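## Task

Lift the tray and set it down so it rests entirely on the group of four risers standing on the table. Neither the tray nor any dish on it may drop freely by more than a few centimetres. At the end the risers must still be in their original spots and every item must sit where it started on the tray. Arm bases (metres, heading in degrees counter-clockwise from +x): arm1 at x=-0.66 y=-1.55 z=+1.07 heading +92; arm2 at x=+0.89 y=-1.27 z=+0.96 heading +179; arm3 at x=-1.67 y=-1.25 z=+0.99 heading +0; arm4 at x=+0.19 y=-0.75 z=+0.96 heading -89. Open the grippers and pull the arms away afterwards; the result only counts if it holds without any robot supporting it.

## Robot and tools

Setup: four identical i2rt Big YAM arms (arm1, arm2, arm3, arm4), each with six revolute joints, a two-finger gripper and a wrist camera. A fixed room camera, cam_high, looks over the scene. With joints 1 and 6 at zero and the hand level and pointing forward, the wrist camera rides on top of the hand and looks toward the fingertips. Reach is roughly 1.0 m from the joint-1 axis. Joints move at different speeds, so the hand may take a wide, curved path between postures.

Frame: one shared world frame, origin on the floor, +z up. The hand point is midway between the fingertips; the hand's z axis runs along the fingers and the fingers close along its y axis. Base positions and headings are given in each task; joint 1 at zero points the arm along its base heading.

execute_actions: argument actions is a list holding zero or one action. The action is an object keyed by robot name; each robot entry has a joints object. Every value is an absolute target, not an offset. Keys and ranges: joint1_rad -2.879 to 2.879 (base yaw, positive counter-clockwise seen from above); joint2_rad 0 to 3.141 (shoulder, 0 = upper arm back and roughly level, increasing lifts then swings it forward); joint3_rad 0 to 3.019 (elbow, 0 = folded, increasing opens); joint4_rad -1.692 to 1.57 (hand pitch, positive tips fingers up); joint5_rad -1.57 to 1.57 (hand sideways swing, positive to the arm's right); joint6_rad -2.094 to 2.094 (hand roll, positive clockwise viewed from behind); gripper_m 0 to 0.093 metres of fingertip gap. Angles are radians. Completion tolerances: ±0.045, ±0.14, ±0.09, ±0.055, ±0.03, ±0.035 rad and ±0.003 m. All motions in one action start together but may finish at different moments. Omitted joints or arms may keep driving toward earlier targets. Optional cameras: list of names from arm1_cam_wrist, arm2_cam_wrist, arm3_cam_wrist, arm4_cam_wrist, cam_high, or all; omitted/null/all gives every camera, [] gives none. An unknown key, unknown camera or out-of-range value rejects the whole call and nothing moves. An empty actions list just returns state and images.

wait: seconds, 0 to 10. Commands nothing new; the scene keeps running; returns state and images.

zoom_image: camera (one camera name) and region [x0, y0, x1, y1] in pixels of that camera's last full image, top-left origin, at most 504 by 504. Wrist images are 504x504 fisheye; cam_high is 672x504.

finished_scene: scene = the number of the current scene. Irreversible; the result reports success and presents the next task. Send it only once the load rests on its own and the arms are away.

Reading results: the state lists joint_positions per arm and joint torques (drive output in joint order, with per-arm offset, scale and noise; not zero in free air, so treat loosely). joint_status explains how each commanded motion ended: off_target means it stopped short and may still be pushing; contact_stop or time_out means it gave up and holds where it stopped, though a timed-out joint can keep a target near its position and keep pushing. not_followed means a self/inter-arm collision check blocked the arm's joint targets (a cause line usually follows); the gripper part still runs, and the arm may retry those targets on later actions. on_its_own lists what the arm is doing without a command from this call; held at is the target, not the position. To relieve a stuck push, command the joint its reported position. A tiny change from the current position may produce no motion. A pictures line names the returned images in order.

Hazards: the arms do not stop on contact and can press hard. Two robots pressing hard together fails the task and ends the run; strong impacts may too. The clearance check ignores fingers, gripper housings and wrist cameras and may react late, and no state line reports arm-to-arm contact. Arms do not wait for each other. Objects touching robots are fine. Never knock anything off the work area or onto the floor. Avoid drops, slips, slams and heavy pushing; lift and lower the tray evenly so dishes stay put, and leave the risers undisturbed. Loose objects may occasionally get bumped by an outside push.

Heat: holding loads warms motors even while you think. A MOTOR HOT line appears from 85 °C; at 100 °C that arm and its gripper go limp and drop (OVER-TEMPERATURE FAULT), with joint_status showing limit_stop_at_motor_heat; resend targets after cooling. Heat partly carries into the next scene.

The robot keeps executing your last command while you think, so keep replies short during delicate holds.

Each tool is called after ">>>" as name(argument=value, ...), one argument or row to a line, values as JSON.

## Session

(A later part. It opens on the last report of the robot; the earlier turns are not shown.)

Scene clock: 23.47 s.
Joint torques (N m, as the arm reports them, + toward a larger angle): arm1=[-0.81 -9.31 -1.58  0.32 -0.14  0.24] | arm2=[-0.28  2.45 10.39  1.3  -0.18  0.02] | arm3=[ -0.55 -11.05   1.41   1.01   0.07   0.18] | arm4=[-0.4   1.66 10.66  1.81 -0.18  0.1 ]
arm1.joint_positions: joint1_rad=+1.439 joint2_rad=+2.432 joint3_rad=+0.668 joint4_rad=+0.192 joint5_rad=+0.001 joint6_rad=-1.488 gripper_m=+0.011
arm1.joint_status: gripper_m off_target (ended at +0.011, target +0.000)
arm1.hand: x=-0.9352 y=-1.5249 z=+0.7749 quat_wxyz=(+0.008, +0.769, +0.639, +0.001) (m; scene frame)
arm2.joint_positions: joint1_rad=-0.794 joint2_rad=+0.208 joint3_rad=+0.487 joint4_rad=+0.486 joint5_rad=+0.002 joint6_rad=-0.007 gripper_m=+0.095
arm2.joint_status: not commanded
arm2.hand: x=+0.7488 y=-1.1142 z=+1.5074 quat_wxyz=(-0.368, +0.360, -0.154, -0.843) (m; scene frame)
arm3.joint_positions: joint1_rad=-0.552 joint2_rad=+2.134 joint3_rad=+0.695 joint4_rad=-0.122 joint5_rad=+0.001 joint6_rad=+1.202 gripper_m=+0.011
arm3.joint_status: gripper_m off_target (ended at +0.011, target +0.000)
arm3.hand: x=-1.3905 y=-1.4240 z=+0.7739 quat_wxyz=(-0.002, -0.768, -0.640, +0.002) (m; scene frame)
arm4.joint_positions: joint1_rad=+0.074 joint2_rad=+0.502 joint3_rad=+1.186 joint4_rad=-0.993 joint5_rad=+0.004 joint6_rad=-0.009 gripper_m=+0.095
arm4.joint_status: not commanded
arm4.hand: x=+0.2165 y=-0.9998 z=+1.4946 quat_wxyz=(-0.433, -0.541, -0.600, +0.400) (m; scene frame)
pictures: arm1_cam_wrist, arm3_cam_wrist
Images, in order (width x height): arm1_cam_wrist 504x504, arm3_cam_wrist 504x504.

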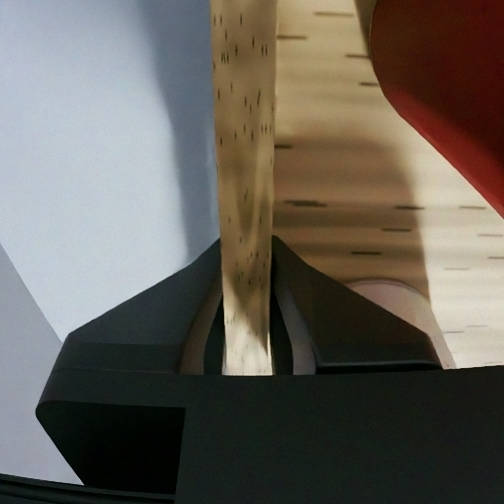

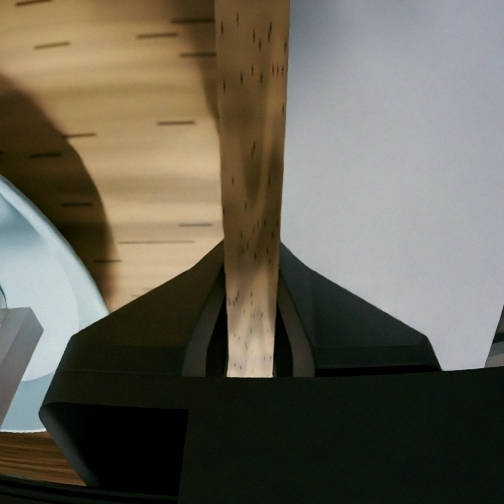

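>>> execute_actions(
  actions=[
    {"arm1":{"joints":{"gripper_m":0.045}},"arm3":{"joints":{"gripper_m":0.045}}},
  ],
  cameras=[],
)

>>> execute_actions(
  actions=[
    {"arm1":{"joints":{"joint2_rad":2.35,"joint3_rad":0.645,"joint4_rad":0.145}},"arm3":{"joints":{"joint2_rad":2.05,"joint3_rad":0.68,"joint4_rad":-0.19}}},
  ],
  cameras=[],
)

>>> execute_actions(
  actions=[
    {"arm1":{"joints":{"joint2_rad":2.27,"joint3_rad":0.615,"joint4_rad":0.10}},"arm3":{"joints":{"joint2_rad":1.88,"joint3_rad":0.65,"joint4_rad":-0.33}}},
  ],
  cameras=[],
)

>>> execute_actions(
  actions=[
    {"arm1":{"joints":{"joint2_rad":1.93,"joint3_rad":0.52,"joint4_rad":-0.15}},"arm3":{"joints":{"joint2_rad":1.70,"joint3_rad":0.65,"joint4_rad":-0.52}}},
  ],
  cameras=[],
)

>>> execute_actions(
  actions=[
    {"arm1":{"joints":{"joint1_rad":1.47,"joint6_rad":1.70}},"arm3":{"joints":{"joint6_rad":-1.95}}},
  ],
  cameras=["arm1_cam_wrist","arm3_cam_wrist"],
)

Scene clock: 24.83 s.
Joint torques (N m, as the arm reports them, + toward a larger angle): arm1=[-0.65 -9.46 -1.47  0.3  -0.14  0.13] | arm2=[-0.29  2.48 10.42  1.32 -0.17  0.02] | arm3=[ -0.61 -11.55   1.54   1.07   0.07   0.18] | arm4=[-0.79  1.54 10.77  1.82 -0.17  0.13]
arm1.joint_positions: joint1_rad=+1.439 joint2_rad=+2.432 joint3_rad=+0.668 joint4_rad=+0.192 joint5_rad=+0.001 joint6_rad=-1.477 gripper_m=+0.045
arm1.joint_status: all done
arm1.hand: x=-0.9352 y=-1.5249 z=+0.7749 quat_wxyz=(+0.008, +0.772, +0.635, +0.001) (m; scene frame)
arm2.joint_positions: joint1_rad=-0.794 joint2_rad=+0.208 joint3_rad=+0.487 joint4_rad=+0.486 joint5_rad=+0.002 joint6_rad=-0.007 gripper_m=+0.095
arm2.joint_status: not commanded
arm2.hand: x=+0.7488 y=-1.1142 z=+1.5074 quat_wxyz=(-0.368, +0.360, -0.154, -0.843) (m; scene frame)
arm3.joint_positions: joint1_rad=-0.552 joint2_rad=+2.135 joint3_rad=+0.695 joint4_rad=-0.122 joint5_rad=+0.001 joint6_rad=+1.203 gripper_m=+0.045
arm3.joint_status: all done
arm3.hand: x=-1.3905 y=-1.4240 z=+0.7737 quat_wxyz=(-0.002, -0.768, -0.640, +0.003) (m; scene frame)
arm4.joint_positions: joint1_rad=+0.074 joint2_rad=+0.502 joint3_rad=+1.186 joint4_rad=-0.993 joint5_rad=+0.004 joint6_rad=-0.009 gripper_m=+0.095
arm4.joint_status: not commanded
arm4.hand: x=+0.2165 y=-0.9998 z=+1.4946 quat_wxyz=(-0.433, -0.541, -0.600, +0.400) (m; scene frame)
pictures: none
No camera images: the call's "cameras" was empty. Leave "cameras" out to get every camera's image.

Scene clock: 25.73 s.
Joint torques (N m, as the arm reports them, + toward a larger angle): arm1=[ -0.45 -11.6   -1.84  -0.53  -0.15   0.13] | arm2=[-0.14  2.43 10.41  1.35 -0.17  0.02] | arm3=[ -0.42 -12.96   1.85  -0.19   0.08   0.17] | arm4=[-0.57  1.54 10.63  1.74 -0.18  0.12]
arm1.joint_positions: joint1_rad=+1.439 joint2_rad=+2.363 joint3_rad=+0.652 joint4_rad=+0.159 joint5_rad=+0.001 joint6_rad=-1.476 gripper_m=+0.045
arm1.joint_status: all done
arm1.hand: x=-0.9458 y=-1.5236 z=+0.7938 quat_wxyz=(+0.001, +0.773, +0.635, -0.006) (m; scene frame)
arm2.joint_positions: joint1_rad=-0.794 joint2_rad=+0.208 joint3_rad=+0.487 joint4_rad=+0.486 joint5_rad=+0.002 joint6_rad=-0.007 gripper_m=+0.095
arm2.joint_status: not commanded
arm2.hand: x=+0.7488 y=-1.1142 z=+1.5074 quat_wxyz=(-0.368, +0.360, -0.154, -0.843) (m; scene frame)
arm3.joint_positions: joint1_rad=-0.552 joint2_rad=+2.048 joint3_rad=+0.678 joint4_rad=-0.178 joint5_rad=+0.001 joint6_rad=+1.203 gripper_m=+0.045
arm3.joint_status: all done
arm3.hand: x=-1.3868 y=-1.4261 z=+0.7994 quat_wxyz=(-0.008, -0.768, -0.640, +0.000) (m; scene frame)
arm4.joint_positions: joint1_rad=+0.074 joint2_rad=+0.502 joint3_rad=+1.186 joint4_rad=-0.993 joint5_rad=+0.004 joint6_rad=-0.009 gripper_m=+0.095
arm4.joint_status: not commanded
arm4.hand: x=+0.2165 y=-0.9998 z=+1.4946 quat_wxyz=(-0.433, -0.541, -0.600, +0.400) (m; scene frame)
pictures: none
No camera images: the call's "cameras" was empty. Leave "cameras" out to get every camera's image.

Scene clock: 26.70 s.
Joint torques (N m, as the arm reports them, + toward a larger angle): arm1=[ -1.2  -11.64  -0.81  -0.68  -0.12   0.12] | arm2=[-0.22  2.58 10.39  1.33 -0.16  0.01] | arm3=[ -0.62 -11.12   3.45  -0.28   0.08   0.17] | arm4=[-0.76  1.63 10.73  1.84 -0.18  0.13]
arm1.joint_positions: joint1_rad=+1.439 joint2_rad=+2.283 joint3_rad=+0.617 joint4_rad=+0.113 joint5_rad=+0.001 joint6_rad=-1.476 gripper_m=+0.045
arm1.joint_status: all done
arm1.hand: x=-0.9449 y=-1.5235 z=+0.8166 quat_wxyz=(+0.001, +0.773, +0.635, -0.006) (m; scene frame)
arm2.joint_positions: joint1_rad=-0.794 joint2_rad=+0.208 joint3_rad=+0.487 joint4_rad=+0.486 joint5_rad=+0.002 joint6_rad=-0.007 gripper_m=+0.095
arm2.joint_status: not commanded
arm2.hand: x=+0.7488 y=-1.1142 z=+1.5074 quat_wxyz=(-0.368, +0.360, -0.154, -0.843) (m; scene frame)
arm3.joint_positions: joint1_rad=-0.552 joint2_rad=+1.869 joint3_rad=+0.645 joint4_rad=-0.317 joint5_rad=+0.001 joint6_rad=+1.203 gripper_m=+0.045
arm3.joint_status: all done
arm3.hand: x=-1.3891 y=-1.4244 z=+0.8513 quat_wxyz=(-0.011, -0.768, -0.640, -0.001) (m; scene frame)
arm4.joint_positions: joint1_rad=+0.074 joint2_rad=+0.502 joint3_rad=+1.186 joint4_rad=-0.993 joint5_rad=+0.004 joint6_rad=-0.009 gripper_m=+0.095
arm4.joint_status: not commanded
arm4.hand: x=+0.2165 y=-0.9998 z=+1.4946 quat_wxyz=(-0.433, -0.541, -0.600, +0.400) (m; scene frame)
pictures: none
No camera images: the call's "cameras" was empty. Leave "cameras" out to get every camera's image.

Scene clock: 27.80 s.
Joint torques (N m, as the arm reports them, + toward a larger angle): arm1=[-0.94 -8.94  1.9  -0.6  -0.15  0.13] | arm2=[-0.14  2.63 10.42  1.34 -0.18  0.03] | arm3=[-0.57 -9.85  5.34 -0.22  0.08  0.17] | arm4=[-0.93  1.65 10.78  1.72 -0.2   0.13]
arm1.joint_positions: joint1_rad=+1.439 joint2_rad=+1.932 joint3_rad=+0.519 joint4_rad=-0.135 joint5_rad=+0.001 joint6_rad=-1.476 gripper_m=+0.045
arm1.joint_status: all done
arm1.hand: x=-0.9416 y=-1.5228 z=+0.9075 quat_wxyz=(-0.001, +0.773, +0.635, -0.008) (m; scene frame)
arm2.joint_positions: joint1_rad=-0.794 joint2_rad=+0.208 joint3_rad=+0.487 joint4_rad=+0.486 joint5_rad=+0.002 joint6_rad=-0.007 gripper_m=+0.095
arm2.joint_status: not commanded
arm2.hand: x=+0.7488 y=-1.1142 z=+1.5074 quat_wxyz=(-0.368, +0.360, -0.154, -0.843) (m; scene frame)
arm3.joint_positions: joint1_rad=-0.552 joint2_rad=+1.687 joint3_rad=+0.645 joint4_rad=-0.507 joint5_rad=+0.001 joint6_rad=+1.203 gripper_m=+0.045
arm3.joint_status: all done
arm3.hand: x=-1.3918 y=-1.4225 z=+0.9070 quat_wxyz=(-0.007, -0.768, -0.640, +0.001) (m; scene frame)
arm4.joint_positions: joint1_rad=+0.074 joint2_rad=+0.502 joint3_rad=+1.186 joint4_rad=-0.993 joint5_rad=+0.004 joint6_rad=-0.009 gripper_m=+0.095
arm4.joint_status: not commanded
arm4.hand: x=+0.2165 y=-0.9998 z=+1.4946 quat_wxyz=(-0.433, -0.541, -0.600, +0.400) (m; scene frame)
pictures: none
No camera images: the call's "cameras" was empty. Leave "cameras" out to get every camera's image.

Scene clock: 30.57 s.
Joint torques (N m, as the arm reports them, + toward a larger angle): arm1=[-0.62 -9.16  1.81 -0.66  0.07  0.13] | arm2=[-0.07  2.43 10.42  1.33 -0.17  0.03] | arm3=[-0.46 -9.7   5.27 -0.29 -0.14  0.  ] | arm4=[-0.5   1.63 10.67  1.71 -0.17  0.13]
arm1.joint_positions: joint1_rad=+1.465 joint2_rad=+1.932 joint3_rad=+0.519 joint4_rad=-0.135 joint5_rad=+0.001 joint6_rad=+1.688 gripper_m=+0.045
arm1.joint_status: all done
arm1.hand: x=-0.9423 y=-1.5304 z=+0.9076 quat_wxyz=(+0.008, +0.636, -0.771, +0.000) (m; scene frame)
arm2.joint_positions: joint1_rad=-0.794 joint2_rad=+0.208 joint3_rad=+0.487 joint4_rad=+0.486 joint5_rad=+0.002 joint6_rad=-0.007 gripper_m=+0.095
arm2.joint_status: not commanded
arm2.hand: x=+0.7488 y=-1.1142 z=+1.5074 quat_wxyz=(-0.368, +0.360, -0.154, -0.843) (m; scene frame)
arm3.joint_positions: joint1_rad=-0.552 joint2_rad=+1.687 joint3_rad=+0.645 joint4_rad=-0.507 joint5_rad=+0.001 joint6_rad=-1.942 gripper_m=+0.045
arm3.joint_status: all done
arm3.hand: x=-1.3918 y=-1.4225 z=+0.9070 quat_wxyz=(+0.001, +0.642, -0.767, +0.007) (m; scene frame)
arm4.joint_positions: joint1_rad=+0.074 joint2_rad=+0.502 joint3_rad=+1.186 joint4_rad=-0.993 joint5_rad=+0.004 joint6_rad=-0.009 gripper_m=+0.095
arm4.joint_status: not commanded
arm4.hand: x=+0.2165 y=-0.9998 z=+1.4946 quat_wxyz=(-0.433, -0.541, -0.600, +0.400) (m; scene frame)
pictures: arm1_cam_wrist, arm3_cam_wrist
Images, in order (width x height): arm1_cam_wrist 504x504, arm3_cam_wrist 504x504.

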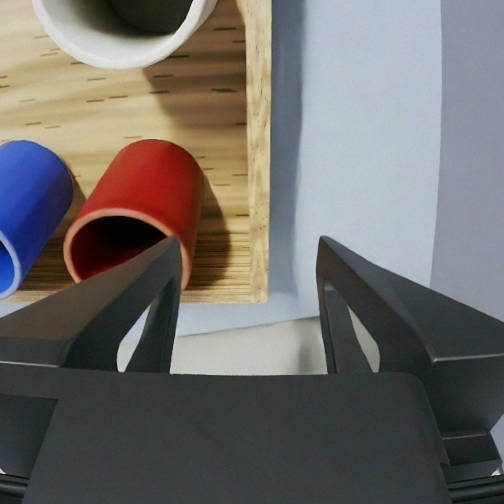

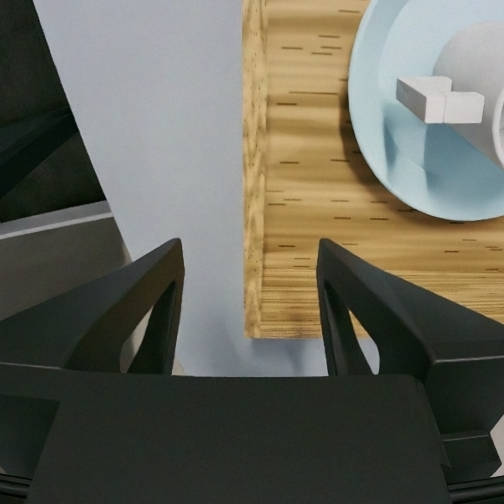

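>>> execute_actions(
  actions=[
    {"arm1":{"joints":{"joint2_rad":2.165,"joint3_rad":0.565,"joint4_rad":0.03}},"arm3":{"joints":{"joint2_rad":1.92,"joint3_rad":0.66,"joint4_rad":-0.30}}},
  ],
  cameras=[],
)

>>> execute_actions(
  actions=[
    {"arm1":{"joints":{"joint2_rad":2.31,"joint3_rad":0.605,"joint4_rad":0.13}},"arm3":{"joints":{"joint2_rad":2.03,"joint3_rad":0.68,"joint4_rad":-0.205}}},
  ],
  cameras=["arm1_cam_wrist"],
)

>>> execute_actions(
  actions=[
    {"arm1":{"joints":{"joint2_rad":2.39,"joint3_rad":0.64,"joint4_rad":0.165}},"arm3":{"joints":{"joint2_rad":2.145,"joint3_rad":0.70,"joint4_rad":-0.11}}},
  ],
  cameras=["arm1_cam_wrist","arm3_cam_wrist"],
)

Scene clock: 31.77 s.
Joint torques (N m, as the arm reports them, + toward a larger angle): arm1=[-0.69 -9.34 -0.36  0.44  0.06  0.14] | arm2=[-0.17  2.52 10.44  1.28 -0.18  0.01] | arm3=[ -0.43 -11.43   3.73   0.93  -0.14   0.01] | arm4=[-1.05  1.6  10.67  1.73 -0.19  0.11]
arm1.joint_positions: joint1_rad=+1.465 joint2_rad=+2.157 joint3_rad=+0.565 joint4_rad=+0.014 joint5_rad=+0.001 joint6_rad=+1.689 gripper_m=+0.045
arm1.joint_status: all done
arm1.hand: x=-0.9352 y=-1.5315 z=+0.8507 quat_wxyz=(-0.003, +0.636, -0.771, +0.010) (m; scene frame)
arm2.joint_positions: joint1_rad=-0.794 joint2_rad=+0.208 joint3_rad=+0.487 joint4_rad=+0.486 joint5_rad=+0.002 joint6_rad=-0.007 gripper_m=+0.095
arm2.joint_status: not commanded
arm2.hand: x=+0.7488 y=-1.1142 z=+1.5074 quat_wxyz=(-0.368, +0.360, -0.154, -0.843) (m; scene frame)
arm3.joint_positions: joint1_rad=-0.552 joint2_rad=+1.916 joint3_rad=+0.646 joint4_rad=-0.313 joint5_rad=+0.001 joint6_rad=-1.943 gripper_m=+0.045
arm3.joint_status: all done
arm3.hand: x=-1.3982 y=-1.4189 z=+0.8373 quat_wxyz=(+0.006, +0.642, -0.767, -0.009) (m; scene frame)
arm4.joint_positions: joint1_rad=+0.074 joint2_rad=+0.502 joint3_rad=+1.186 joint4_rad=-0.993 joint5_rad=+0.004 joint6_rad=-0.009 gripper_m=+0.095
arm4.joint_status: not commanded
arm4.hand: x=+0.2165 y=-0.9998 z=+1.4946 quat_wxyz=(-0.433, -0.541, -0.600, +0.400) (m; scene frame)
pictures: none
No camera images: the call's "cameras" was empty. Leave "cameras" out to get every camera's image.

Scene clock: 32.70 s.
Joint torques (N m, as the arm reports them, + toward a larger angle): arm1=[-0.88 -9.54 -1.37  0.41  0.08  0.12] | arm2=[-0.2   2.52 10.44  1.34 -0.19  0.02] | arm3=[ -0.64 -11.6    2.16   1.02  -0.13   0.02] | arm4=[-0.64  1.43 10.66  1.81 -0.19  0.13]
arm1.joint_positions: joint1_rad=+1.465 joint2_rad=+2.299 joint3_rad=+0.607 joint4_rad=+0.116 joint5_rad=+0.001 joint6_rad=+1.689 gripper_m=+0.045
arm1.joint_status: all done
arm1.hand: x=-0.9339 y=-1.5321 z=+0.8129 quat_wxyz=(-0.002, +0.636, -0.772, +0.009) (m; scene frame)
arm2.joint_positions: joint1_rad=-0.794 joint2_rad=+0.208 joint3_rad=+0.487 joint4_rad=+0.486 joint5_rad=+0.002 joint6_rad=-0.007 gripper_m=+0.095
arm2.joint_status: not commanded
arm2.hand: x=+0.7488 y=-1.1142 z=+1.5074 quat_wxyz=(-0.368, +0.360, -0.154, -0.843) (m; scene frame)
arm3.joint_positions: joint1_rad=-0.552 joint2_rad=+2.017 joint3_rad=+0.676 joint4_rad=-0.218 joint5_rad=+0.001 joint6_rad=-1.943 gripper_m=+0.045
arm3.joint_status: all done
arm3.hand: x=-1.3883 y=-1.4251 z=+0.8089 quat_wxyz=(+0.002, +0.642, -0.767, +0.002) (m; scene frame)
arm4.joint_positions: joint1_rad=+0.074 joint2_rad=+0.502 joint3_rad=+1.186 joint4_rad=-0.993 joint5_rad=+0.004 joint6_rad=-0.009 gripper_m=+0.095
arm4.joint_status: not commanded
arm4.hand: x=+0.2165 y=-0.9998 z=+1.4946 quat_wxyz=(-0.433, -0.541, -0.600, +0.400) (m; scene frame)
pictures: arm1_cam_wrist
Images, in order (width x height): arm1_cam_wrist 504x504.

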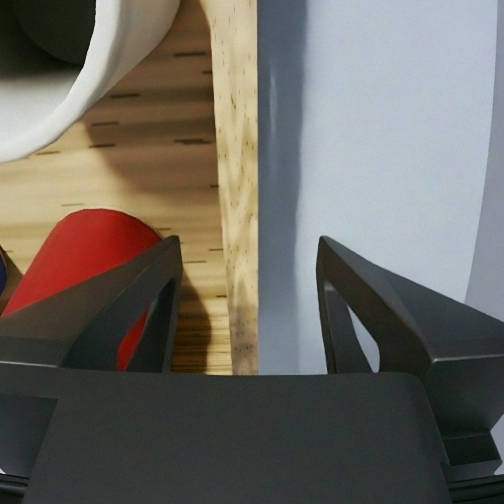

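Scene clock: 33.60 s.
Joint torques (N m, as the arm reports them, + toward a larger angle): arm1=[-0.58 -9.4  -1.67  0.21  0.06  0.11] | arm2=[-0.16  2.58 10.37  1.36 -0.18  0.02] | arm3=[ -0.62 -12.47   1.04   1.02  -0.14   0.02] | arm4=[-0.42  1.59 10.7   1.77 -0.18  0.12]
arm1.joint_positions: joint1_rad=+1.465 joint2_rad=+2.373 joint3_rad=+0.641 joint4_rad=+0.153 joint5_rad=+0.001 joint6_rad=+1.689 gripper_m=+0.045
arm1.joint_status: all done
arm1.hand: x=-0.9348 y=-1.5322 z=+0.7921 quat_wxyz=(-0.003, +0.636, -0.772, +0.010) (m; scene frame)
arm2.joint_positions: joint1_rad=-0.794 joint2_rad=+0.208 joint3_rad=+0.487 joint4_rad=+0.486 joint5_rad=+0.002 joint6_rad=-0.007 gripper_m=+0.095
arm2.joint_status: not commanded
arm2.hand: x=+0.7488 y=-1.1142 z=+1.5074 quat_wxyz=(-0.368, +0.360, -0.154, -0.843) (m; scene frame)
arm3.joint_positions: joint1_rad=-0.552 joint2_rad=+2.133 joint3_rad=+0.698 joint4_rad=-0.123 joint5_rad=+0.001 joint6_rad=-1.943 gripper_m=+0.045
arm3.joint_status: all done
arm3.hand: x=-1.3890 y=-1.4249 z=+0.7742 quat_wxyz=(+0.002, +0.642, -0.767, +0.003) (m; scene frame)
arm4.joint_positions: joint1_rad=+0.074 joint2_rad=+0.502 joint3_rad=+1.186 joint4_rad=-0.993 joint5_rad=+0.004 joint6_rad=-0.009 gripper_m=+0.095
arm4.joint_status: not commanded
arm4.hand: x=+0.2165 y=-0.9998 z=+1.4946 quat_wxyz=(-0.433, -0.541, -0.600, +0.400) (m; scene frame)
pictures: arm1_cam_wrist, arm3_cam_wrist
Images, in order (width x height): arm1_cam_wrist 504x504, arm3_cam_wrist 504x504.

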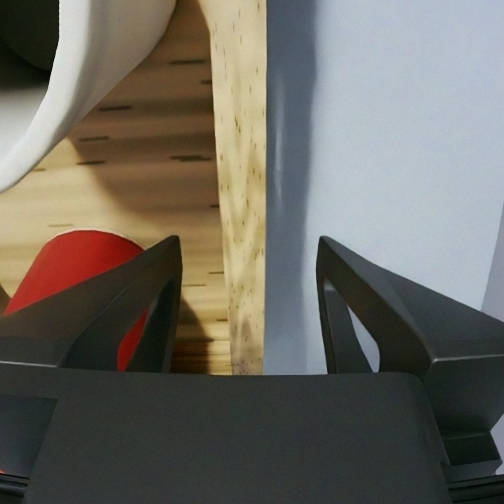

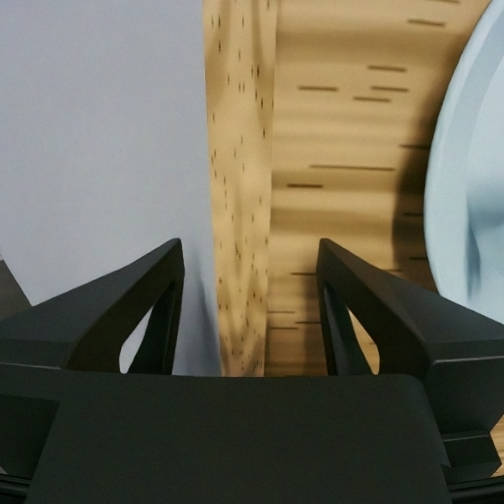

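>>> execute_actions(
  actions=[
    {"arm1":{"joints":{"joint2_rad":2.445,"joint3_rad":0.672,"joint4_rad":0.205}}},
  ],
  cameras=["arm1_cam_wrist"],
)

>>> execute_actions(
  actions=[
    {"arm1":{"joints":{"gripper_m":0.0}},"arm3":{"joints":{"gripper_m":0.0}}},
  ],
  cameras=["arm1_cam_wrist"],
)

Scene clock: 34.43 s.
Joint torques (N m, as the arm reports them, + toward a larger angle): arm1=[-0.58 -9.23 -1.57  0.3   0.1   0.14] | arm2=[-0.34  2.42 10.39  1.32 -0.17  0.03] | arm3=[ -0.7  -12.38   1.11   1.    -0.14   0.02] | arm4=[-0.66  1.41 10.7   1.74 -0.21  0.14]
arm1.joint_positions: joint1_rad=+1.465 joint2_rad=+2.424 joint3_rad=+0.671 joint4_rad=+0.190 joint5_rad=+0.001 joint6_rad=+1.689 gripper_m=+0.045
arm1.joint_status: all done
arm1.hand: x=-0.9413 y=-1.5319 z=+0.7768 quat_wxyz=(+0.003, +0.636, -0.772, +0.004) (m; scene frame)
arm2.joint_positions: joint1_rad=-0.794 joint2_rad=+0.208 joint3_rad=+0.487 joint4_rad=+0.486 joint5_rad=+0.002 joint6_rad=-0.007 gripper_m=+0.095
arm2.joint_status: not commanded
arm2.hand: x=+0.7488 y=-1.1142 z=+1.5074 quat_wxyz=(-0.368, +0.360, -0.154, -0.843) (m; scene frame)
arm3.joint_positions: joint1_rad=-0.552 joint2_rad=+2.133 joint3_rad=+0.698 joint4_rad=-0.123 joint5_rad=+0.001 joint6_rad=-1.943 gripper_m=+0.045
arm3.joint_status: not commanded
arm3.hand: x=-1.3890 y=-1.4249 z=+0.7742 quat_wxyz=(+0.002, +0.642, -0.767, +0.003) (m; scene frame)
arm4.joint_positions: joint1_rad=+0.074 joint2_rad=+0.502 joint3_rad=+1.186 joint4_rad=-0.993 joint5_rad=+0.004 joint6_rad=-0.009 gripper_m=+0.095
arm4.joint_status: not commanded
arm4.hand: x=+0.2165 y=-0.9998 z=+1.4946 quat_wxyz=(-0.433, -0.541, -0.600, +0.400) (m; scene frame)
pictures: arm1_cam_wrist
Images, in order (width x height): arm1_cam_wrist 504x504.

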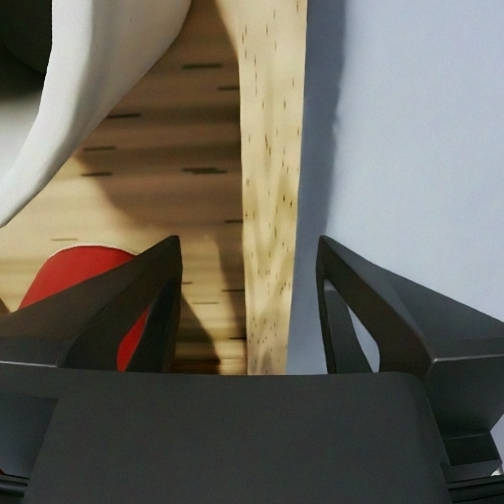

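Scene clock: 35.03 s.
Joint torques (N m, as the arm reports them, + toward a larger angle): arm1=[-0.38 -9.56 -1.16  0.3   0.15  0.21] | arm2=[-0.31  2.53 10.4   1.29 -0.18  0.02] | arm3=[ -0.73 -12.24   1.33   0.91  -0.27   0.02] | arm4=[-0.82  1.7  10.75  1.77 -0.18  0.12]
arm1.joint_positions: joint1_rad=+1.466 joint2_rad=+2.427 joint3_rad=+0.666 joint4_rad=+0.193 joint5_rad=-0.001 joint6_rad=+1.682 gripper_m=+0.011
arm1.joint_status: gripper_m off_target (ended at +0.011, target +0.000)
arm1.hand: x=-0.9369 y=-1.5327 z=+0.7764 quat_wxyz=(+0.001, +0.639, -0.769, +0.007) (m; scene frame)
arm2.joint_positions: joint1_rad=-0.794 joint2_rad=+0.208 joint3_rad=+0.487 joint4_rad=+0.486 joint5_rad=+0.002 joint6_rad=-0.007 gripper_m=+0.095
arm2.joint_status: not commanded
arm2.hand: x=+0.7488 y=-1.1142 z=+1.5074 quat_wxyz=(-0.368, +0.360, -0.154, -0.843) (m; scene frame)
arm3.joint_positions: joint1_rad=-0.552 joint2_rad=+2.134 joint3_rad=+0.695 joint4_rad=-0.121 joint5_rad=+0.004 joint6_rad=-1.943 gripper_m=+0.011
arm3.joint_status: gripper_m off_target (ended at +0.011, target +0.000)
arm3.hand: x=-1.3905 y=-1.4246 z=+0.7740 quat_wxyz=(+0.004, +0.642, -0.767, +0.003) (m; scene frame)
arm4.joint_positions: joint1_rad=+0.074 joint2_rad=+0.502 joint3_rad=+1.186 joint4_rad=-0.993 joint5_rad=+0.004 joint6_rad=-0.009 gripper_m=+0.095
arm4.joint_status: not commanded
arm4.hand: x=+0.2165 y=-0.9998 z=+1.4946 quat_wxyz=(-0.433, -0.541, -0.600, +0.400) (m; scene frame)
pictures: arm1_cam_wrist
Images, in order (width x height): arm1_cam_wrist 504x504.

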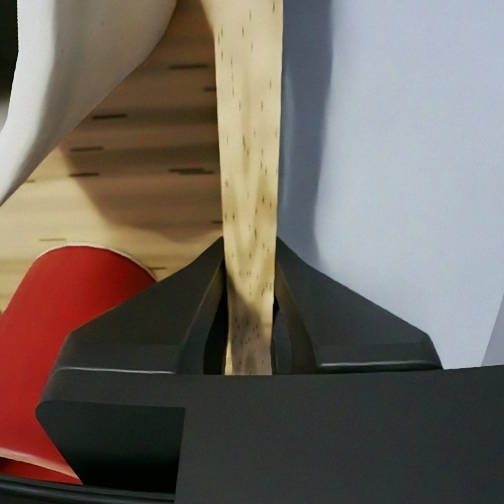

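>>> execute_actions(
  actions=[
    {"arm1":{"joints":{"joint2_rad":2.28,"joint3_rad":0.613,"joint4_rad":0.105}},"arm3":{"joints":{"joint2_rad":2.0,"joint3_rad":0.675,"joint4_rad":-0.24}}},
  ],
  cameras=["arm1_cam_wrist","arm3_cam_wrist"],
)

Scene clock: 36.17 s.
Joint torques (N m, as the arm reports them, + toward a larger angle): arm1=[ -0.58 -15.61  -4.23  -1.36   0.28   0.18] | arm2=[-0.18  2.49 10.38  1.28 -0.16  0.02] | arm3=[ -1.07 -17.26   1.53  -1.17  -0.42  -0.09] | arm4=[-0.75  1.83 10.78  1.77 -0.18  0.12]
arm1.joint_positions: joint1_rad=+1.466 joint2_rad=+2.348 joint3_rad=+0.646 joint4_rad=+0.136 joint5_rad=-0.003 joint6_rad=+1.682 gripper_m=+0.011
arm1.joint_status: all done
arm1.hand: x=-0.9438 y=-1.5325 z=+0.7982 quat_wxyz=(+0.003, +0.639, -0.769, +0.007) (m; scene frame)
arm2.joint_positions: joint1_rad=-0.794 joint2_rad=+0.208 joint3_rad=+0.487 joint4_rad=+0.486 joint5_rad=+0.002 joint6_rad=-0.007 gripper_m=+0.095
arm2.joint_status: not commanded
arm2.hand: x=+0.7488 y=-1.1142 z=+1.5074 quat_wxyz=(-0.368, +0.360, -0.154, -0.843) (m; scene frame)
arm3.joint_positions: joint1_rad=-0.551 joint2_rad=+2.052 joint3_rad=+0.673 joint4_rad=-0.209 joint5_rad=+0.007 joint6_rad=-1.934 gripper_m=+0.011
arm3.joint_status: all done
arm3.hand: x=-1.3974 y=-1.4203 z=+0.7979 quat_wxyz=(+0.010, +0.639, -0.769, -0.010) (m; scene frame)
arm4.joint_positions: joint1_rad=+0.074 joint2_rad=+0.502 joint3_rad=+1.186 joint4_rad=-0.993 joint5_rad=+0.004 joint6_rad=-0.009 gripper_m=+0.095
arm4.joint_status: not commanded
arm4.hand: x=+0.2165 y=-0.9998 z=+1.4946 quat_wxyz=(-0.433, -0.541, -0.600, +0.400) (m; scene frame)
pictures: arm1_cam_wrist, arm3_cam_wrist
Images, in order (width x height): arm1_cam_wrist 504x504, arm3_cam_wrist 504x504.

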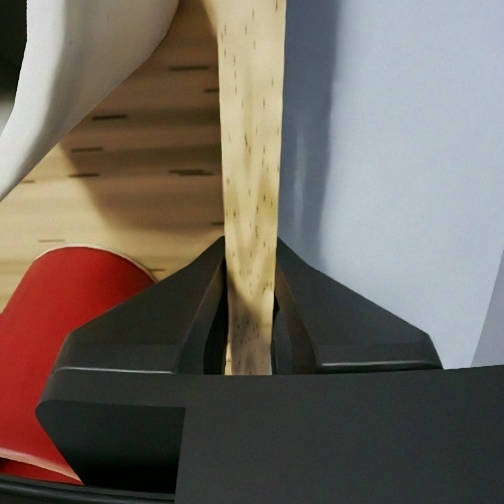

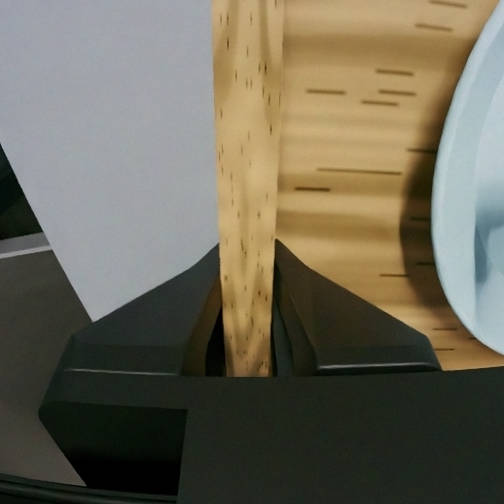

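>>> execute_actions(
  actions=[
    {"arm1":{"joints":{"joint2_rad":2.10,"joint3_rad":0.545,"joint4_rad":-0.005}},"arm3":{"joints":{"joint2_rad":1.82,"joint3_rad":0.66,"joint4_rad":-0.375}}},
  ],
  cameras=["arm3_cam_wrist"],
)

>>> execute_actions(
  actions=[
    {"arm1":{"joints":{"joint2_rad":1.925,"joint3_rad":0.515,"joint4_rad":-0.14}},"arm3":{"joints":{"joint2_rad":1.675,"joint3_rad":0.665,"joint4_rad":-0.515}}},
  ],
  cameras=["arm3_cam_wrist","cam_high"],
)

Scene clock: 37.20 s.
Joint torques (N m, as the arm reports them, + toward a larger angle): arm1=[ -1.02 -13.28  -1.39  -1.28   0.42   0.21] | arm2=[-0.2   2.35 10.39  1.35 -0.17  0.03] | arm3=[  0.18 -16.06   3.7   -0.68  -0.32  -0.02] | arm4=[-0.52  1.66 10.71  1.69 -0.16  0.11]
arm1.joint_positions: joint1_rad=+1.466 joint2_rad=+2.149 joint3_rad=+0.559 joint4_rad=+0.027 joint5_rad=-0.007 joint6_rad=+1.681 gripper_m=+0.011
arm1.joint_status: all done
arm1.hand: x=-0.9372 y=-1.5329 z=+0.8526 quat_wxyz=(+0.005, +0.639, -0.769, +0.008) (m; scene frame)
arm2.joint_positions: joint1_rad=-0.794 joint2_rad=+0.208 joint3_rad=+0.487 joint4_rad=+0.486 joint5_rad=+0.002 joint6_rad=-0.007 gripper_m=+0.095
arm2.joint_status: not commanded
arm2.hand: x=+0.7488 y=-1.1142 z=+1.5074 quat_wxyz=(-0.368, +0.360, -0.154, -0.843) (m; scene frame)
arm3.joint_positions: joint1_rad=-0.551 joint2_rad=+1.867 joint3_rad=+0.653 joint4_rad=-0.353 joint5_rad=+0.005 joint6_rad=-1.938 gripper_m=+0.011
arm3.joint_status: all done
arm3.hand: x=-1.3921 y=-1.4229 z=+0.8529 quat_wxyz=(+0.005, +0.640, -0.768, -0.001) (m; scene frame)
arm4.joint_positions: joint1_rad=+0.074 joint2_rad=+0.502 joint3_rad=+1.186 joint4_rad=-0.993 joint5_rad=+0.004 joint6_rad=-0.009 gripper_m=+0.095
arm4.joint_status: not commanded
arm4.hand: x=+0.2165 y=-0.9998 z=+1.4946 quat_wxyz=(-0.433, -0.541, -0.600, +0.400) (m; scene frame)
pictures: arm3_cam_wrist
Images, in order (width x height): arm3_cam_wrist 504x504.

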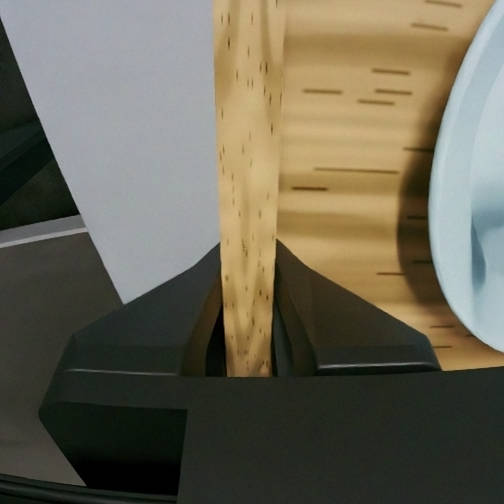

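Scene clock: 38.10 s.
Joint torques (N m, as the arm reports them, + toward a larger angle): arm1=[ -0.89 -12.92   0.65  -1.3    0.45   0.2 ] | arm2=[-0.22  2.57 10.39  1.32 -0.18  0.01] | arm3=[ -0.74 -15.63   5.8   -0.84  -0.32  -0.05] | arm4=[-0.59  1.57 10.73  1.68 -0.17  0.12]
arm1.joint_positions: joint1_rad=+1.466 joint2_rad=+1.975 joint3_rad=+0.521 joint4_rad=-0.107 joint5_rad=-0.007 joint6_rad=+1.681 gripper_m=+0.011
arm1.joint_status: all done
arm1.hand: x=-0.9378 y=-1.5324 z=+0.8967 quat_wxyz=(+0.006, +0.639, -0.769, +0.007) (m; scene frame)
arm2.joint_positions: joint1_rad=-0.794 joint2_rad=+0.208 joint3_rad=+0.487 joint4_rad=+0.486 joint5_rad=+0.002 joint6_rad=-0.007 gripper_m=+0.095
arm2.joint_status: not commanded
arm2.hand: x=+0.7488 y=-1.1142 z=+1.5074 quat_wxyz=(-0.368, +0.360, -0.154, -0.843) (m; scene frame)
arm3.joint_positions: joint1_rad=-0.551 joint2_rad=+1.724 joint3_rad=+0.650 joint4_rad=-0.491 joint5_rad=+0.005 joint6_rad=-1.936 gripper_m=+0.011
arm3.joint_status: all done
arm3.hand: x=-1.3929 y=-1.4221 z=+0.8967 quat_wxyz=(+0.005, +0.640, -0.768, +0.000) (m; scene frame)
arm4.joint_positions: joint1_rad=+0.074 joint2_rad=+0.502 joint3_rad=+1.186 joint4_rad=-0.993 joint5_rad=+0.004 joint6_rad=-0.009 gripper_m=+0.095
arm4.joint_status: not commanded
arm4.hand: x=+0.2165 y=-0.9998 z=+1.4946 quat_wxyz=(-0.433, -0.541, -0.600, +0.400) (m; scene frame)
pictures: arm3_cam_wrist, cam_high
Images, in order (width x height): arm3_cam_wrist 504x504, cam_high 672x504.

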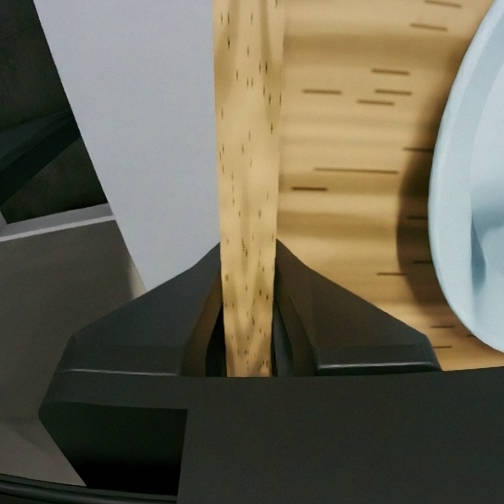

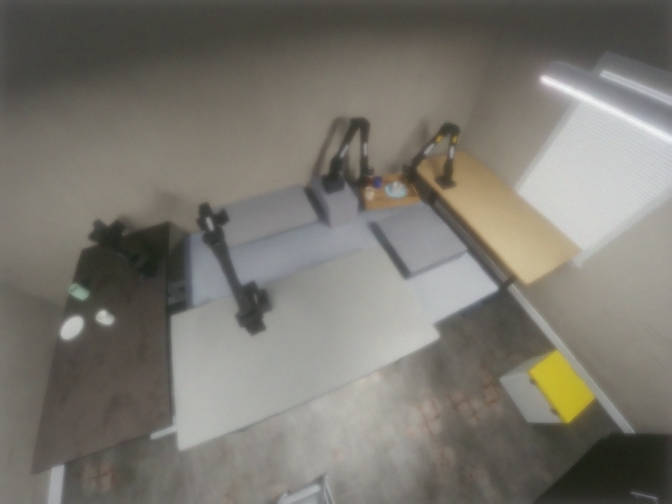

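>>> execute_actions(
  actions=[
    {"arm1":{"joints":{"joint2_rad":1.79,"joint3_rad":0.51,"joint4_rad":-0.27}},"arm3":{"joints":{"joint2_rad":1.57,"joint3_rad":0.69,"joint4_rad":-0.64}}},
  ],
  cameras=[],
)

>>> execute_actions(
  actions=[
    {"arm1":{"joints":{"joint1_rad":1.21,"joint2_rad":1.82,"joint3_rad":0.57,"joint4_rad":-0.295,"joint6_rad":1.40}},"arm3":{"joints":{"joint1_rad":-0.38,"joint2_rad":1.50,"joint3_rad":0.575,"joint4_rad":-0.60,"joint6_rad":-1.79}}},
  ],
  cameras=["arm1_cam_wrist"],
)

Scene clock: 39.97 s.
Joint torques (N m, as the arm reports them, + toward a larger angle): arm1=[ -0.86 -12.     2.    -1.48   0.35   0.2 ] | arm2=[-0.22  2.51 10.43  1.32 -0.18  0.02] | arm3=[ -0.53 -14.16   8.54  -1.12  -0.31  -0.06] | arm4=[-0.84  1.67 10.66  1.73 -0.17  0.14]
arm1.joint_positions: joint1_rad=+1.466 joint2_rad=+1.842 joint3_rad=+0.515 joint4_rad=-0.232 joint5_rad=-0.006 joint6_rad=+1.681 gripper_m=+0.011
arm1.joint_status: all done
arm1.hand: x=-0.9418 y=-1.5315 z=+0.9306 quat_wxyz=(+0.006, +0.639, -0.769, +0.006) (m; scene frame)
arm2.joint_positions: joint1_rad=-0.794 joint2_rad=+0.208 joint3_rad=+0.487 joint4_rad=+0.486 joint5_rad=+0.002 joint6_rad=-0.007 gripper_m=+0.095
arm2.joint_status: not commanded
arm2.hand: x=+0.7488 y=-1.1142 z=+1.5074 quat_wxyz=(-0.368, +0.360, -0.154, -0.843) (m; scene frame)
arm3.joint_positions: joint1_rad=-0.551 joint2_rad=+1.618 joint3_rad=+0.653 joint4_rad=-0.609 joint5_rad=+0.005 joint6_rad=-1.936 gripper_m=+0.011
arm3.joint_status: all done
arm3.hand: x=-1.3972 y=-1.4194 z=+0.9300 quat_wxyz=(+0.006, +0.640, -0.769, -0.004) (m; scene frame)
arm4.joint_positions: joint1_rad=+0.074 joint2_rad=+0.502 joint3_rad=+1.186 joint4_rad=-0.993 joint5_rad=+0.004 joint6_rad=-0.009 gripper_m=+0.095
arm4.joint_status: not commanded
arm4.hand: x=+0.2165 y=-0.9998 z=+1.4946 quat_wxyz=(-0.433, -0.541, -0.600, +0.400) (m; scene frame)
pictures: none
No camera images: the call's "cameras" was empty. Leave "cameras" out to get every camera's image.

Scene clock: 41.00 s.
Joint torques (N m, as the arm reports them, + toward a larger angle): arm1=[ -0.59 -10.9    3.51  -1.27   0.46   0.04] | arm2=[-0.32  2.4  10.44  1.33 -0.16  0.02] | arm3=[ -1.42 -12.55   6.94  -0.46  -0.49   0.  ] | arm4=[-0.57  1.6  10.7   1.77 -0.18  0.12]
arm1.joint_positions: joint1_rad=+1.208 joint2_rad=+1.845 joint3_rad=+0.563 joint4_rad=-0.264 joint5_rad=-0.007 joint6_rad=+1.398 gripper_m=+0.011
arm1.joint_status: all done
arm1.hand: x=-0.9472 y=-1.4532 z=+0.9336 quat_wxyz=(+0.010, +0.649, -0.761, -0.001) (m; scene frame)
arm2.joint_positions: joint1_rad=-0.794 joint2_rad=+0.208 joint3_rad=+0.487 joint4_rad=+0.486 joint5_rad=+0.002 joint6_rad=-0.007 gripper_m=+0.095
arm2.joint_status: not commanded
arm2.hand: x=+0.7488 y=-1.1142 z=+1.5074 quat_wxyz=(-0.368, +0.360, -0.154, -0.843) (m; scene frame)
arm3.joint_positions: joint1_rad=-0.372 joint2_rad=+1.547 joint3_rad=+0.554 joint4_rad=-0.583 joint5_rad=+0.008 joint6_rad=-1.781 gripper_m=+0.011
arm3.joint_status: all done
arm3.hand: x=-1.4057 y=-1.3550 z=+0.9291 quat_wxyz=(+0.008, +0.649, -0.761, -0.004) (m; scene frame)
arm4.joint_positions: joint1_rad=+0.074 joint2_rad=+0.502 joint3_rad=+1.186 joint4_rad=-0.993 joint5_rad=+0.004 joint6_rad=-0.009 gripper_m=+0.095
arm4.joint_status: not commanded
arm4.hand: x=+0.2165 y=-0.9998 z=+1.4946 quat_wxyz=(-0.433, -0.541, -0.600, +0.400) (m; scene frame)
pictures: arm1_cam_wrist
Images, in order (width x height): arm1_cam_wrist 504x504.

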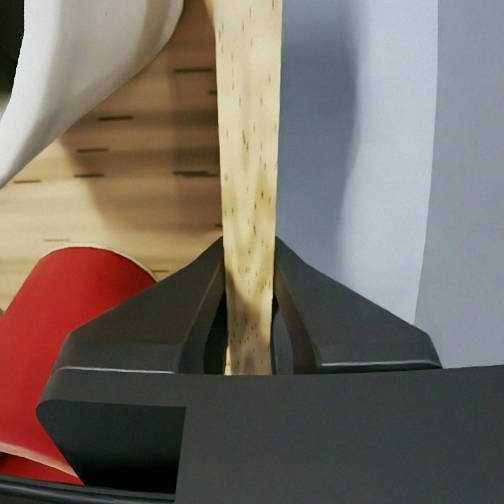

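>>> execute_actions(
  actions=[
    {"arm1":{"joints":{"joint1_rad":1.016,"joint2_rad":1.86,"joint3_rad":0.65,"joint4_rad":-0.35,"joint6_rad":1.183}},"arm3":{"joints":{"joint1_rad":-0.19,"joint2_rad":1.455,"joint3_rad":0.53,"joint4_rad":-0.595,"joint6_rad":-1.621}}},
  ],
  cameras=[],
)

>>> execute_actions(
  actions=[
    {"arm1":{"joints":{"joint1_rad":0.852,"joint2_rad":1.905,"joint3_rad":0.775,"joint4_rad":-0.42,"joint6_rad":0.997}},"arm3":{"joints":{"joint1_rad":0.028,"joint2_rad":1.435,"joint3_rad":0.505,"joint4_rad":-0.59,"joint6_rad":-1.426}}},
  ],
  cameras=["arm3_cam_wrist","cam_high"],
)

Scene clock: 42.27 s.
Joint torques (N m, as the arm reports them, + toward a larger angle): arm1=[ -0.82 -12.11   4.05  -1.62   0.67   0.1 ] | arm2=[-0.27  2.54 10.41  1.32 -0.17  0.02] | arm3=[ -1.45 -11.57   7.12  -0.42  -0.66   0.07] | arm4=[-0.59  1.54 10.62  1.79 -0.17  0.12]
arm1.joint_positions: joint1_rad=+1.014 joint2_rad=+1.883 joint3_rad=+0.642 joint4_rad=-0.310 joint5_rad=-0.012 joint6_rad=+1.175 gripper_m=+0.011
arm1.joint_status: all done
arm1.hand: x=-0.9459 y=-1.3871 z=+0.9308 quat_wxyz=(+0.009, +0.660, -0.751, +0.000) (m; scene frame)
arm2.joint_positions: joint1_rad=-0.794 joint2_rad=+0.208 joint3_rad=+0.487 joint4_rad=+0.486 joint5_rad=+0.002 joint6_rad=-0.007 gripper_m=+0.095
arm2.joint_status: not commanded
arm2.hand: x=+0.7488 y=-1.1142 z=+1.5074 quat_wxyz=(-0.368, +0.360, -0.154, -0.843) (m; scene frame)
arm3.joint_positions: joint1_rad=-0.184 joint2_rad=+1.502 joint3_rad=+0.509 joint4_rad=-0.578 joint5_rad=+0.011 joint6_rad=-1.618 gripper_m=+0.011
arm3.joint_status: all done
arm3.hand: x=-1.4066 y=-1.3006 z=+0.9313 quat_wxyz=(+0.008, +0.658, -0.753, +0.000) (m; scene frame)
arm4.joint_positions: joint1_rad=+0.074 joint2_rad=+0.502 joint3_rad=+1.186 joint4_rad=-0.993 joint5_rad=+0.004 joint6_rad=-0.009 gripper_m=+0.095
arm4.joint_status: not commanded
arm4.hand: x=+0.2165 y=-0.9998 z=+1.4946 quat_wxyz=(-0.433, -0.541, -0.600, +0.400) (m; scene frame)
pictures: none
No camera images: the call's "cameras" was empty. Leave "cameras" out to get every camera's image.

Scene clock: 43.33 s.
Joint torques (N m, as the arm reports them, + toward a larger angle): arm1=[ -0.99 -13.43   5.18  -1.44   0.83   0.12] | arm2=[-0.3   2.62 10.39  1.31 -0.16  0.02] | arm3=[ -1.2  -11.53   6.81  -0.3   -0.66   0.12] | arm4=[-0.91  1.31 10.7   1.76 -0.19  0.14]
arm1.joint_positions: joint1_rad=+0.852 joint2_rad=+1.933 joint3_rad=+0.763 joint4_rad=-0.384 joint5_rad=-0.015 joint6_rad=+0.987 gripper_m=+0.011
arm1.joint_status: all done
arm1.hand: x=-0.9478 y=-1.3174 z=+0.9301 quat_wxyz=(+0.009, +0.670, -0.742, +0.001) (m; scene frame)
arm2.joint_positions: joint1_rad=-0.794 joint2_rad=+0.208 joint3_rad=+0.487 joint4_rad=+0.486 joint5_rad=+0.002 joint6_rad=-0.007 gripper_m=+0.095
arm2.joint_status: not commanded
arm2.hand: x=+0.7488 y=-1.1142 z=+1.5074 quat_wxyz=(-0.368, +0.360, -0.154, -0.843) (m; scene frame)
arm3.joint_positions: joint1_rad=+0.031 joint2_rad=+1.483 joint3_rad=+0.486 joint4_rad=-0.576 joint5_rad=+0.012 joint6_rad=-1.427 gripper_m=+0.011
arm3.joint_status: all done
arm3.hand: x=-1.4108 y=-1.2429 z=+0.9313 quat_wxyz=(+0.008, +0.667, -0.745, +0.001) (m; scene frame)
arm4.joint_positions: joint1_rad=+0.074 joint2_rad=+0.502 joint3_rad=+1.186 joint4_rad=-0.993 joint5_rad=+0.004 joint6_rad=-0.009 gripper_m=+0.095
arm4.joint_status: not commanded
arm4.hand: x=+0.2165 y=-0.9998 z=+1.4946 quat_wxyz=(-0.433, -0.541, -0.600, +0.400) (m; scene frame)
pictures: arm3_cam_wrist, cam_high
Images, in order (width x height): arm3_cam_wrist 504x504, cam_high 672x504.

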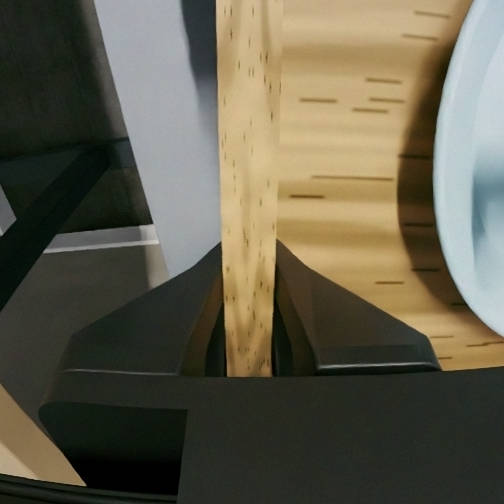

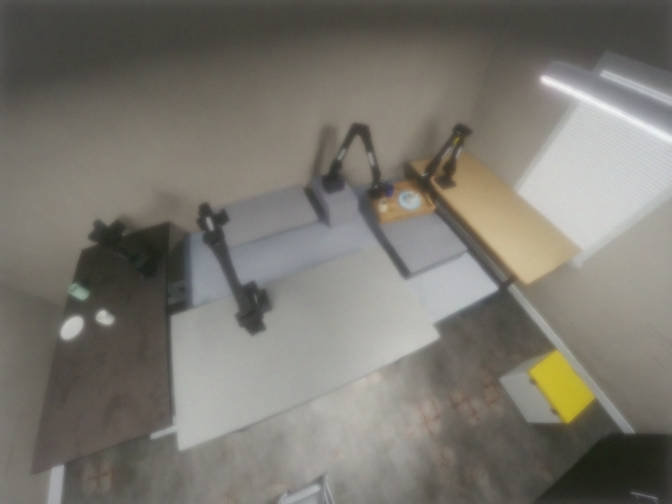

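>>> execute_actions(
  actions=[
    {"arm1":{"joints":{"joint1_rad":0.724,"joint2_rad":1.965,"joint3_rad":0.925,"joint4_rad":-0.505,"joint6_rad":0.85}},"arm3":{"joints":{"joint1_rad":0.255,"joint2_rad":1.465,"joint3_rad":0.53,"joint4_rad":-0.59,"joint6_rad":-1.222}}},
  ],
  cameras=["arm3_cam_wrist"],
)

>>> execute_actions(
  actions=[
    {"arm1":{"joints":{"joint1_rad":0.625,"joint2_rad":2.035,"joint3_rad":1.095,"joint4_rad":-0.595,"joint6_rad":0.73}},"arm3":{"joints":{"joint1_rad":0.461,"joint2_rad":1.50,"joint3_rad":0.58,"joint4_rad":-0.60,"joint6_rad":-1.038}}},
  ],
  cameras=["arm3_cam_wrist","cam_high"],
)

Scene clock: 45.43 s.
Joint torques (N m, as the arm reports them, + toward a larger angle): arm1=[ -1.24 -15.21   5.99  -1.38   0.73   0.15] | arm2=[-0.4   2.33 10.4   1.33 -0.18  0.02] | arm3=[-1.09 -9.34  8.51 -0.29 -0.46  0.15] | arm4=[-0.75  1.77 10.69  1.74 -0.17  0.14]
arm1.joint_positions: joint1_rad=+0.727 joint2_rad=+1.996 joint3_rad=+0.911 joint4_rad=-0.469 joint5_rad=-0.013 joint6_rad=+0.838 gripper_m=+0.011
arm1.joint_status: all done
arm1.hand: x=-0.9507 y=-1.2463 z=+0.9302 quat_wxyz=(+0.007, +0.679, -0.734, -0.001) (m; scene frame)
arm2.joint_positions: joint1_rad=-0.794 joint2_rad=+0.208 joint3_rad=+0.487 joint4_rad=+0.486 joint5_rad=+0.002 joint6_rad=-0.007 gripper_m=+0.095
arm2.joint_status: not commanded
arm2.hand: x=+0.7488 y=-1.1142 z=+1.5074 quat_wxyz=(-0.368, +0.360, -0.154, -0.843) (m; scene frame)
arm3.joint_positions: joint1_rad=+0.255 joint2_rad=+1.487 joint3_rad=+0.491 joint4_rad=-0.576 joint5_rad=+0.008 joint6_rad=-1.228 gripper_m=+0.011
arm3.joint_status: all done
arm3.hand: x=-1.4166 y=-1.1833 z=+0.9315 quat_wxyz=(+0.006, +0.677, -0.736, +0.000) (m; scene frame)
arm4.joint_positions: joint1_rad=+0.074 joint2_rad=+0.502 joint3_rad=+1.186 joint4_rad=-0.993 joint5_rad=+0.004 joint6_rad=-0.009 gripper_m=+0.095
arm4.joint_status: not commanded
arm4.hand: x=+0.2165 y=-0.9998 z=+1.4946 quat_wxyz=(-0.433, -0.541, -0.600, +0.400) (m; scene frame)
pictures: arm3_cam_wrist
Images, in order (width x height): arm3_cam_wrist 504x504.

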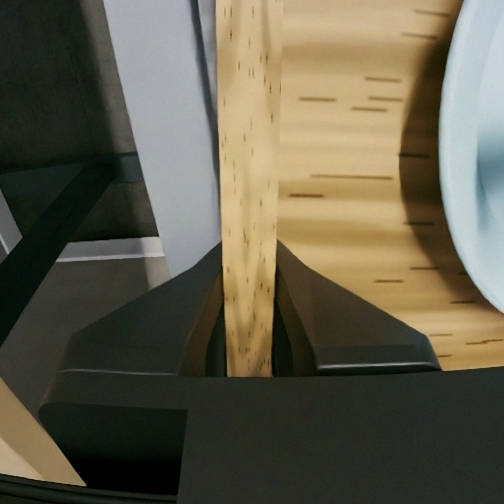

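Scene clock: 46.40 s.
Joint torques (N m, as the arm reports them, + toward a larger angle): arm1=[ -1.54 -16.25   7.69  -1.45   0.63   0.1 ] | arm2=[-0.22  2.47 10.4   1.33 -0.17  0.02] | arm3=[ -1.29 -10.41   8.89  -0.72  -0.36   0.14] | arm4=[-1.05  1.66 10.6   1.74 -0.18  0.12]
arm1.joint_positions: joint1_rad=+0.630 joint2_rad=+2.068 joint3_rad=+1.072 joint4_rad=-0.558 joint5_rad=-0.012 joint6_rad=+0.722 gripper_m=+0.011
arm1.joint_status: all done
arm1.hand: x=-0.9510 y=-1.1789 z=+0.9301 quat_wxyz=(+0.006, +0.686, -0.728, -0.001) (m; scene frame)
arm2.joint_positions: joint1_rad=-0.794 joint2_rad=+0.208 joint3_rad=+0.487 joint4_rad=+0.486 joint5_rad=+0.002 joint6_rad=-0.007 gripper_m=+0.095
arm2.joint_status: not commanded
arm2.hand: x=+0.7488 y=-1.1142 z=+1.5074 quat_wxyz=(-0.368, +0.360, -0.154, -0.843) (m; scene frame)
arm3.joint_positions: joint1_rad=+0.461 joint2_rad=+1.528 joint3_rad=+0.538 joint4_rad=-0.577 joint5_rad=+0.006 joint6_rad=-1.042 gripper_m=+0.011
arm3.joint_status: all done
arm3.hand: x=-1.4187 y=-1.1233 z=+0.9311 quat_wxyz=(+0.002, +0.684, -0.730, +0.000) (m; scene frame)
arm4.joint_positions: joint1_rad=+0.074 joint2_rad=+0.502 joint3_rad=+1.186 joint4_rad=-0.993 joint5_rad=+0.004 joint6_rad=-0.009 gripper_m=+0.095
arm4.joint_status: not commanded
arm4.hand: x=+0.2165 y=-0.9998 z=+1.4946 quat_wxyz=(-0.433, -0.541, -0.600, +0.400) (m; scene frame)
pictures: arm3_cam_wrist, cam_high
Images, in order (width x height): arm3_cam_wrist 504x504, cam_high 672x504.

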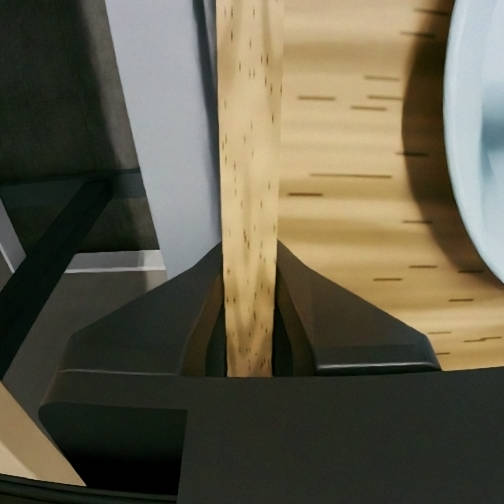

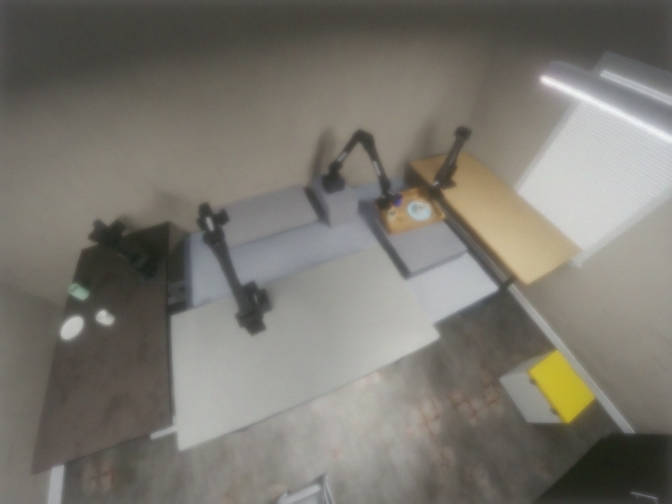

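>>> execute_actions(
  actions=[],
  cameras=["arm1_cam_wrist","arm3_cam_wrist","cam_high"],
)

>>> zoom_image(
  camera="cam_high",
  region=[360, 170, 480, 280],
)

Scene clock: 46.80 s.
Joint torques (N m, as the arm reports them, + toward a larger angle): arm1=[ -1.5  -16.57   7.63  -1.48   0.64   0.11] | arm2=[-0.1   2.56 10.41  1.33 -0.18  0.02] | arm3=[ -0.94 -10.68   8.86  -0.68  -0.35   0.14] | arm4=[-0.59  1.31 10.7   1.73 -0.19  0.11]
arm1.joint_positions: joint1_rad=+0.630 joint2_rad=+2.068 joint3_rad=+1.072 joint4_rad=-0.558 joint5_rad=-0.012 joint6_rad=+0.722 gripper_m=+0.011
arm1.joint_status: all done
arm1.hand: x=-0.9510 y=-1.1789 z=+0.9301 quat_wxyz=(+0.006, +0.686, -0.728, -0.001) (m; scene frame)
arm2.joint_positions: joint1_rad=-0.794 joint2_rad=+0.208 joint3_rad=+0.487 joint4_rad=+0.486 joint5_rad=+0.002 joint6_rad=-0.007 gripper_m=+0.095
arm2.joint_status: not commanded
arm2.hand: x=+0.7488 y=-1.1142 z=+1.5074 quat_wxyz=(-0.368, +0.360, -0.154, -0.843) (m; scene frame)
arm3.joint_positions: joint1_rad=+0.461 joint2_rad=+1.528 joint3_rad=+0.538 joint4_rad=-0.577 joint5_rad=+0.006 joint6_rad=-1.042 gripper_m=+0.011
arm3.joint_status: all done
arm3.hand: x=-1.4187 y=-1.1233 z=+0.9311 quat_wxyz=(+0.002, +0.684, -0.730, +0.000) (m; scene frame)
arm4.joint_positions: joint1_rad=+0.074 joint2_rad=+0.502 joint3_rad=+1.186 joint4_rad=-0.993 joint5_rad=+0.004 joint6_rad=-0.009 gripper_m=+0.095
arm4.joint_status: not commanded
arm4.hand: x=+0.2165 y=-0.9998 z=+1.4946 quat_wxyz=(-0.433, -0.541, -0.600, +0.400) (m; scene frame)
pictures: arm1_cam_wrist, arm3_cam_wrist, cam_high
Images, in order (width x height): arm1_cam_wrist 504x504, arm3_cam_wrist 504x504, cam_high 672x504.

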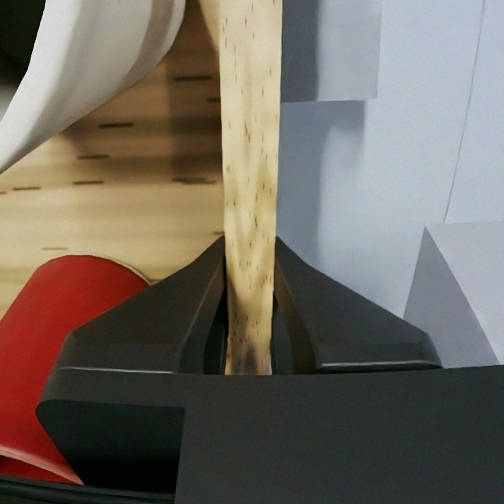

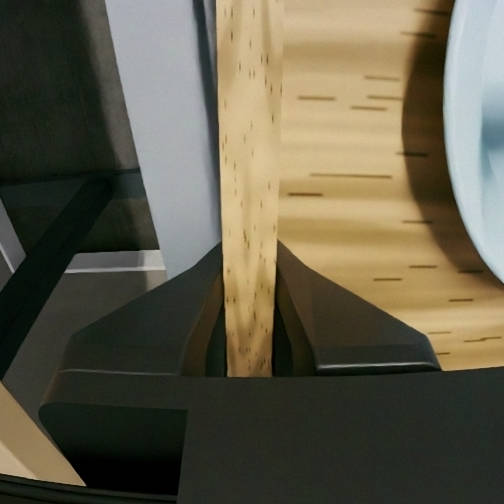

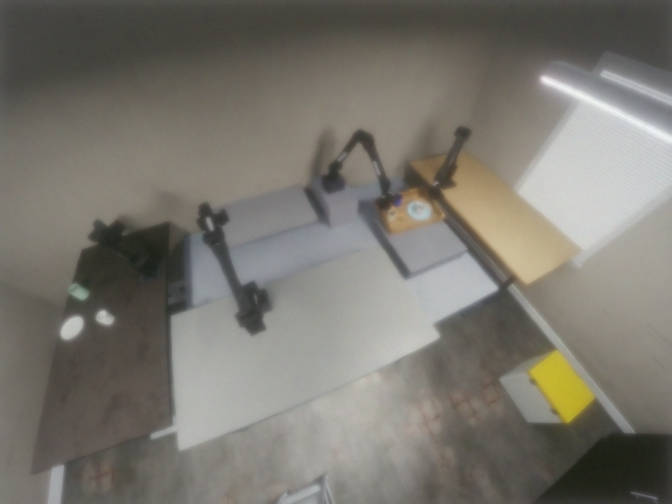

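Region (360, 170, 480, 280) of cam_high's 672x504 image, scaled by 4.200, with more detail than that image has; it fills the top 462 rows of this view, and the rest is white.

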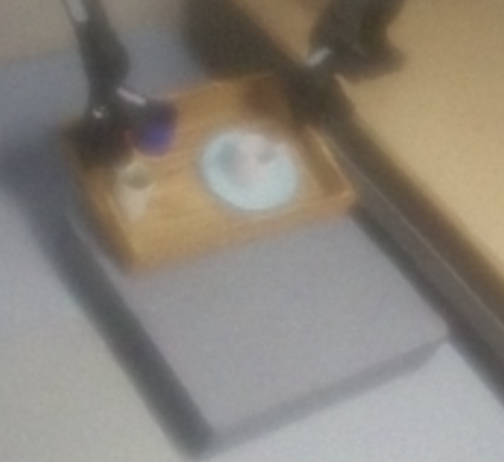

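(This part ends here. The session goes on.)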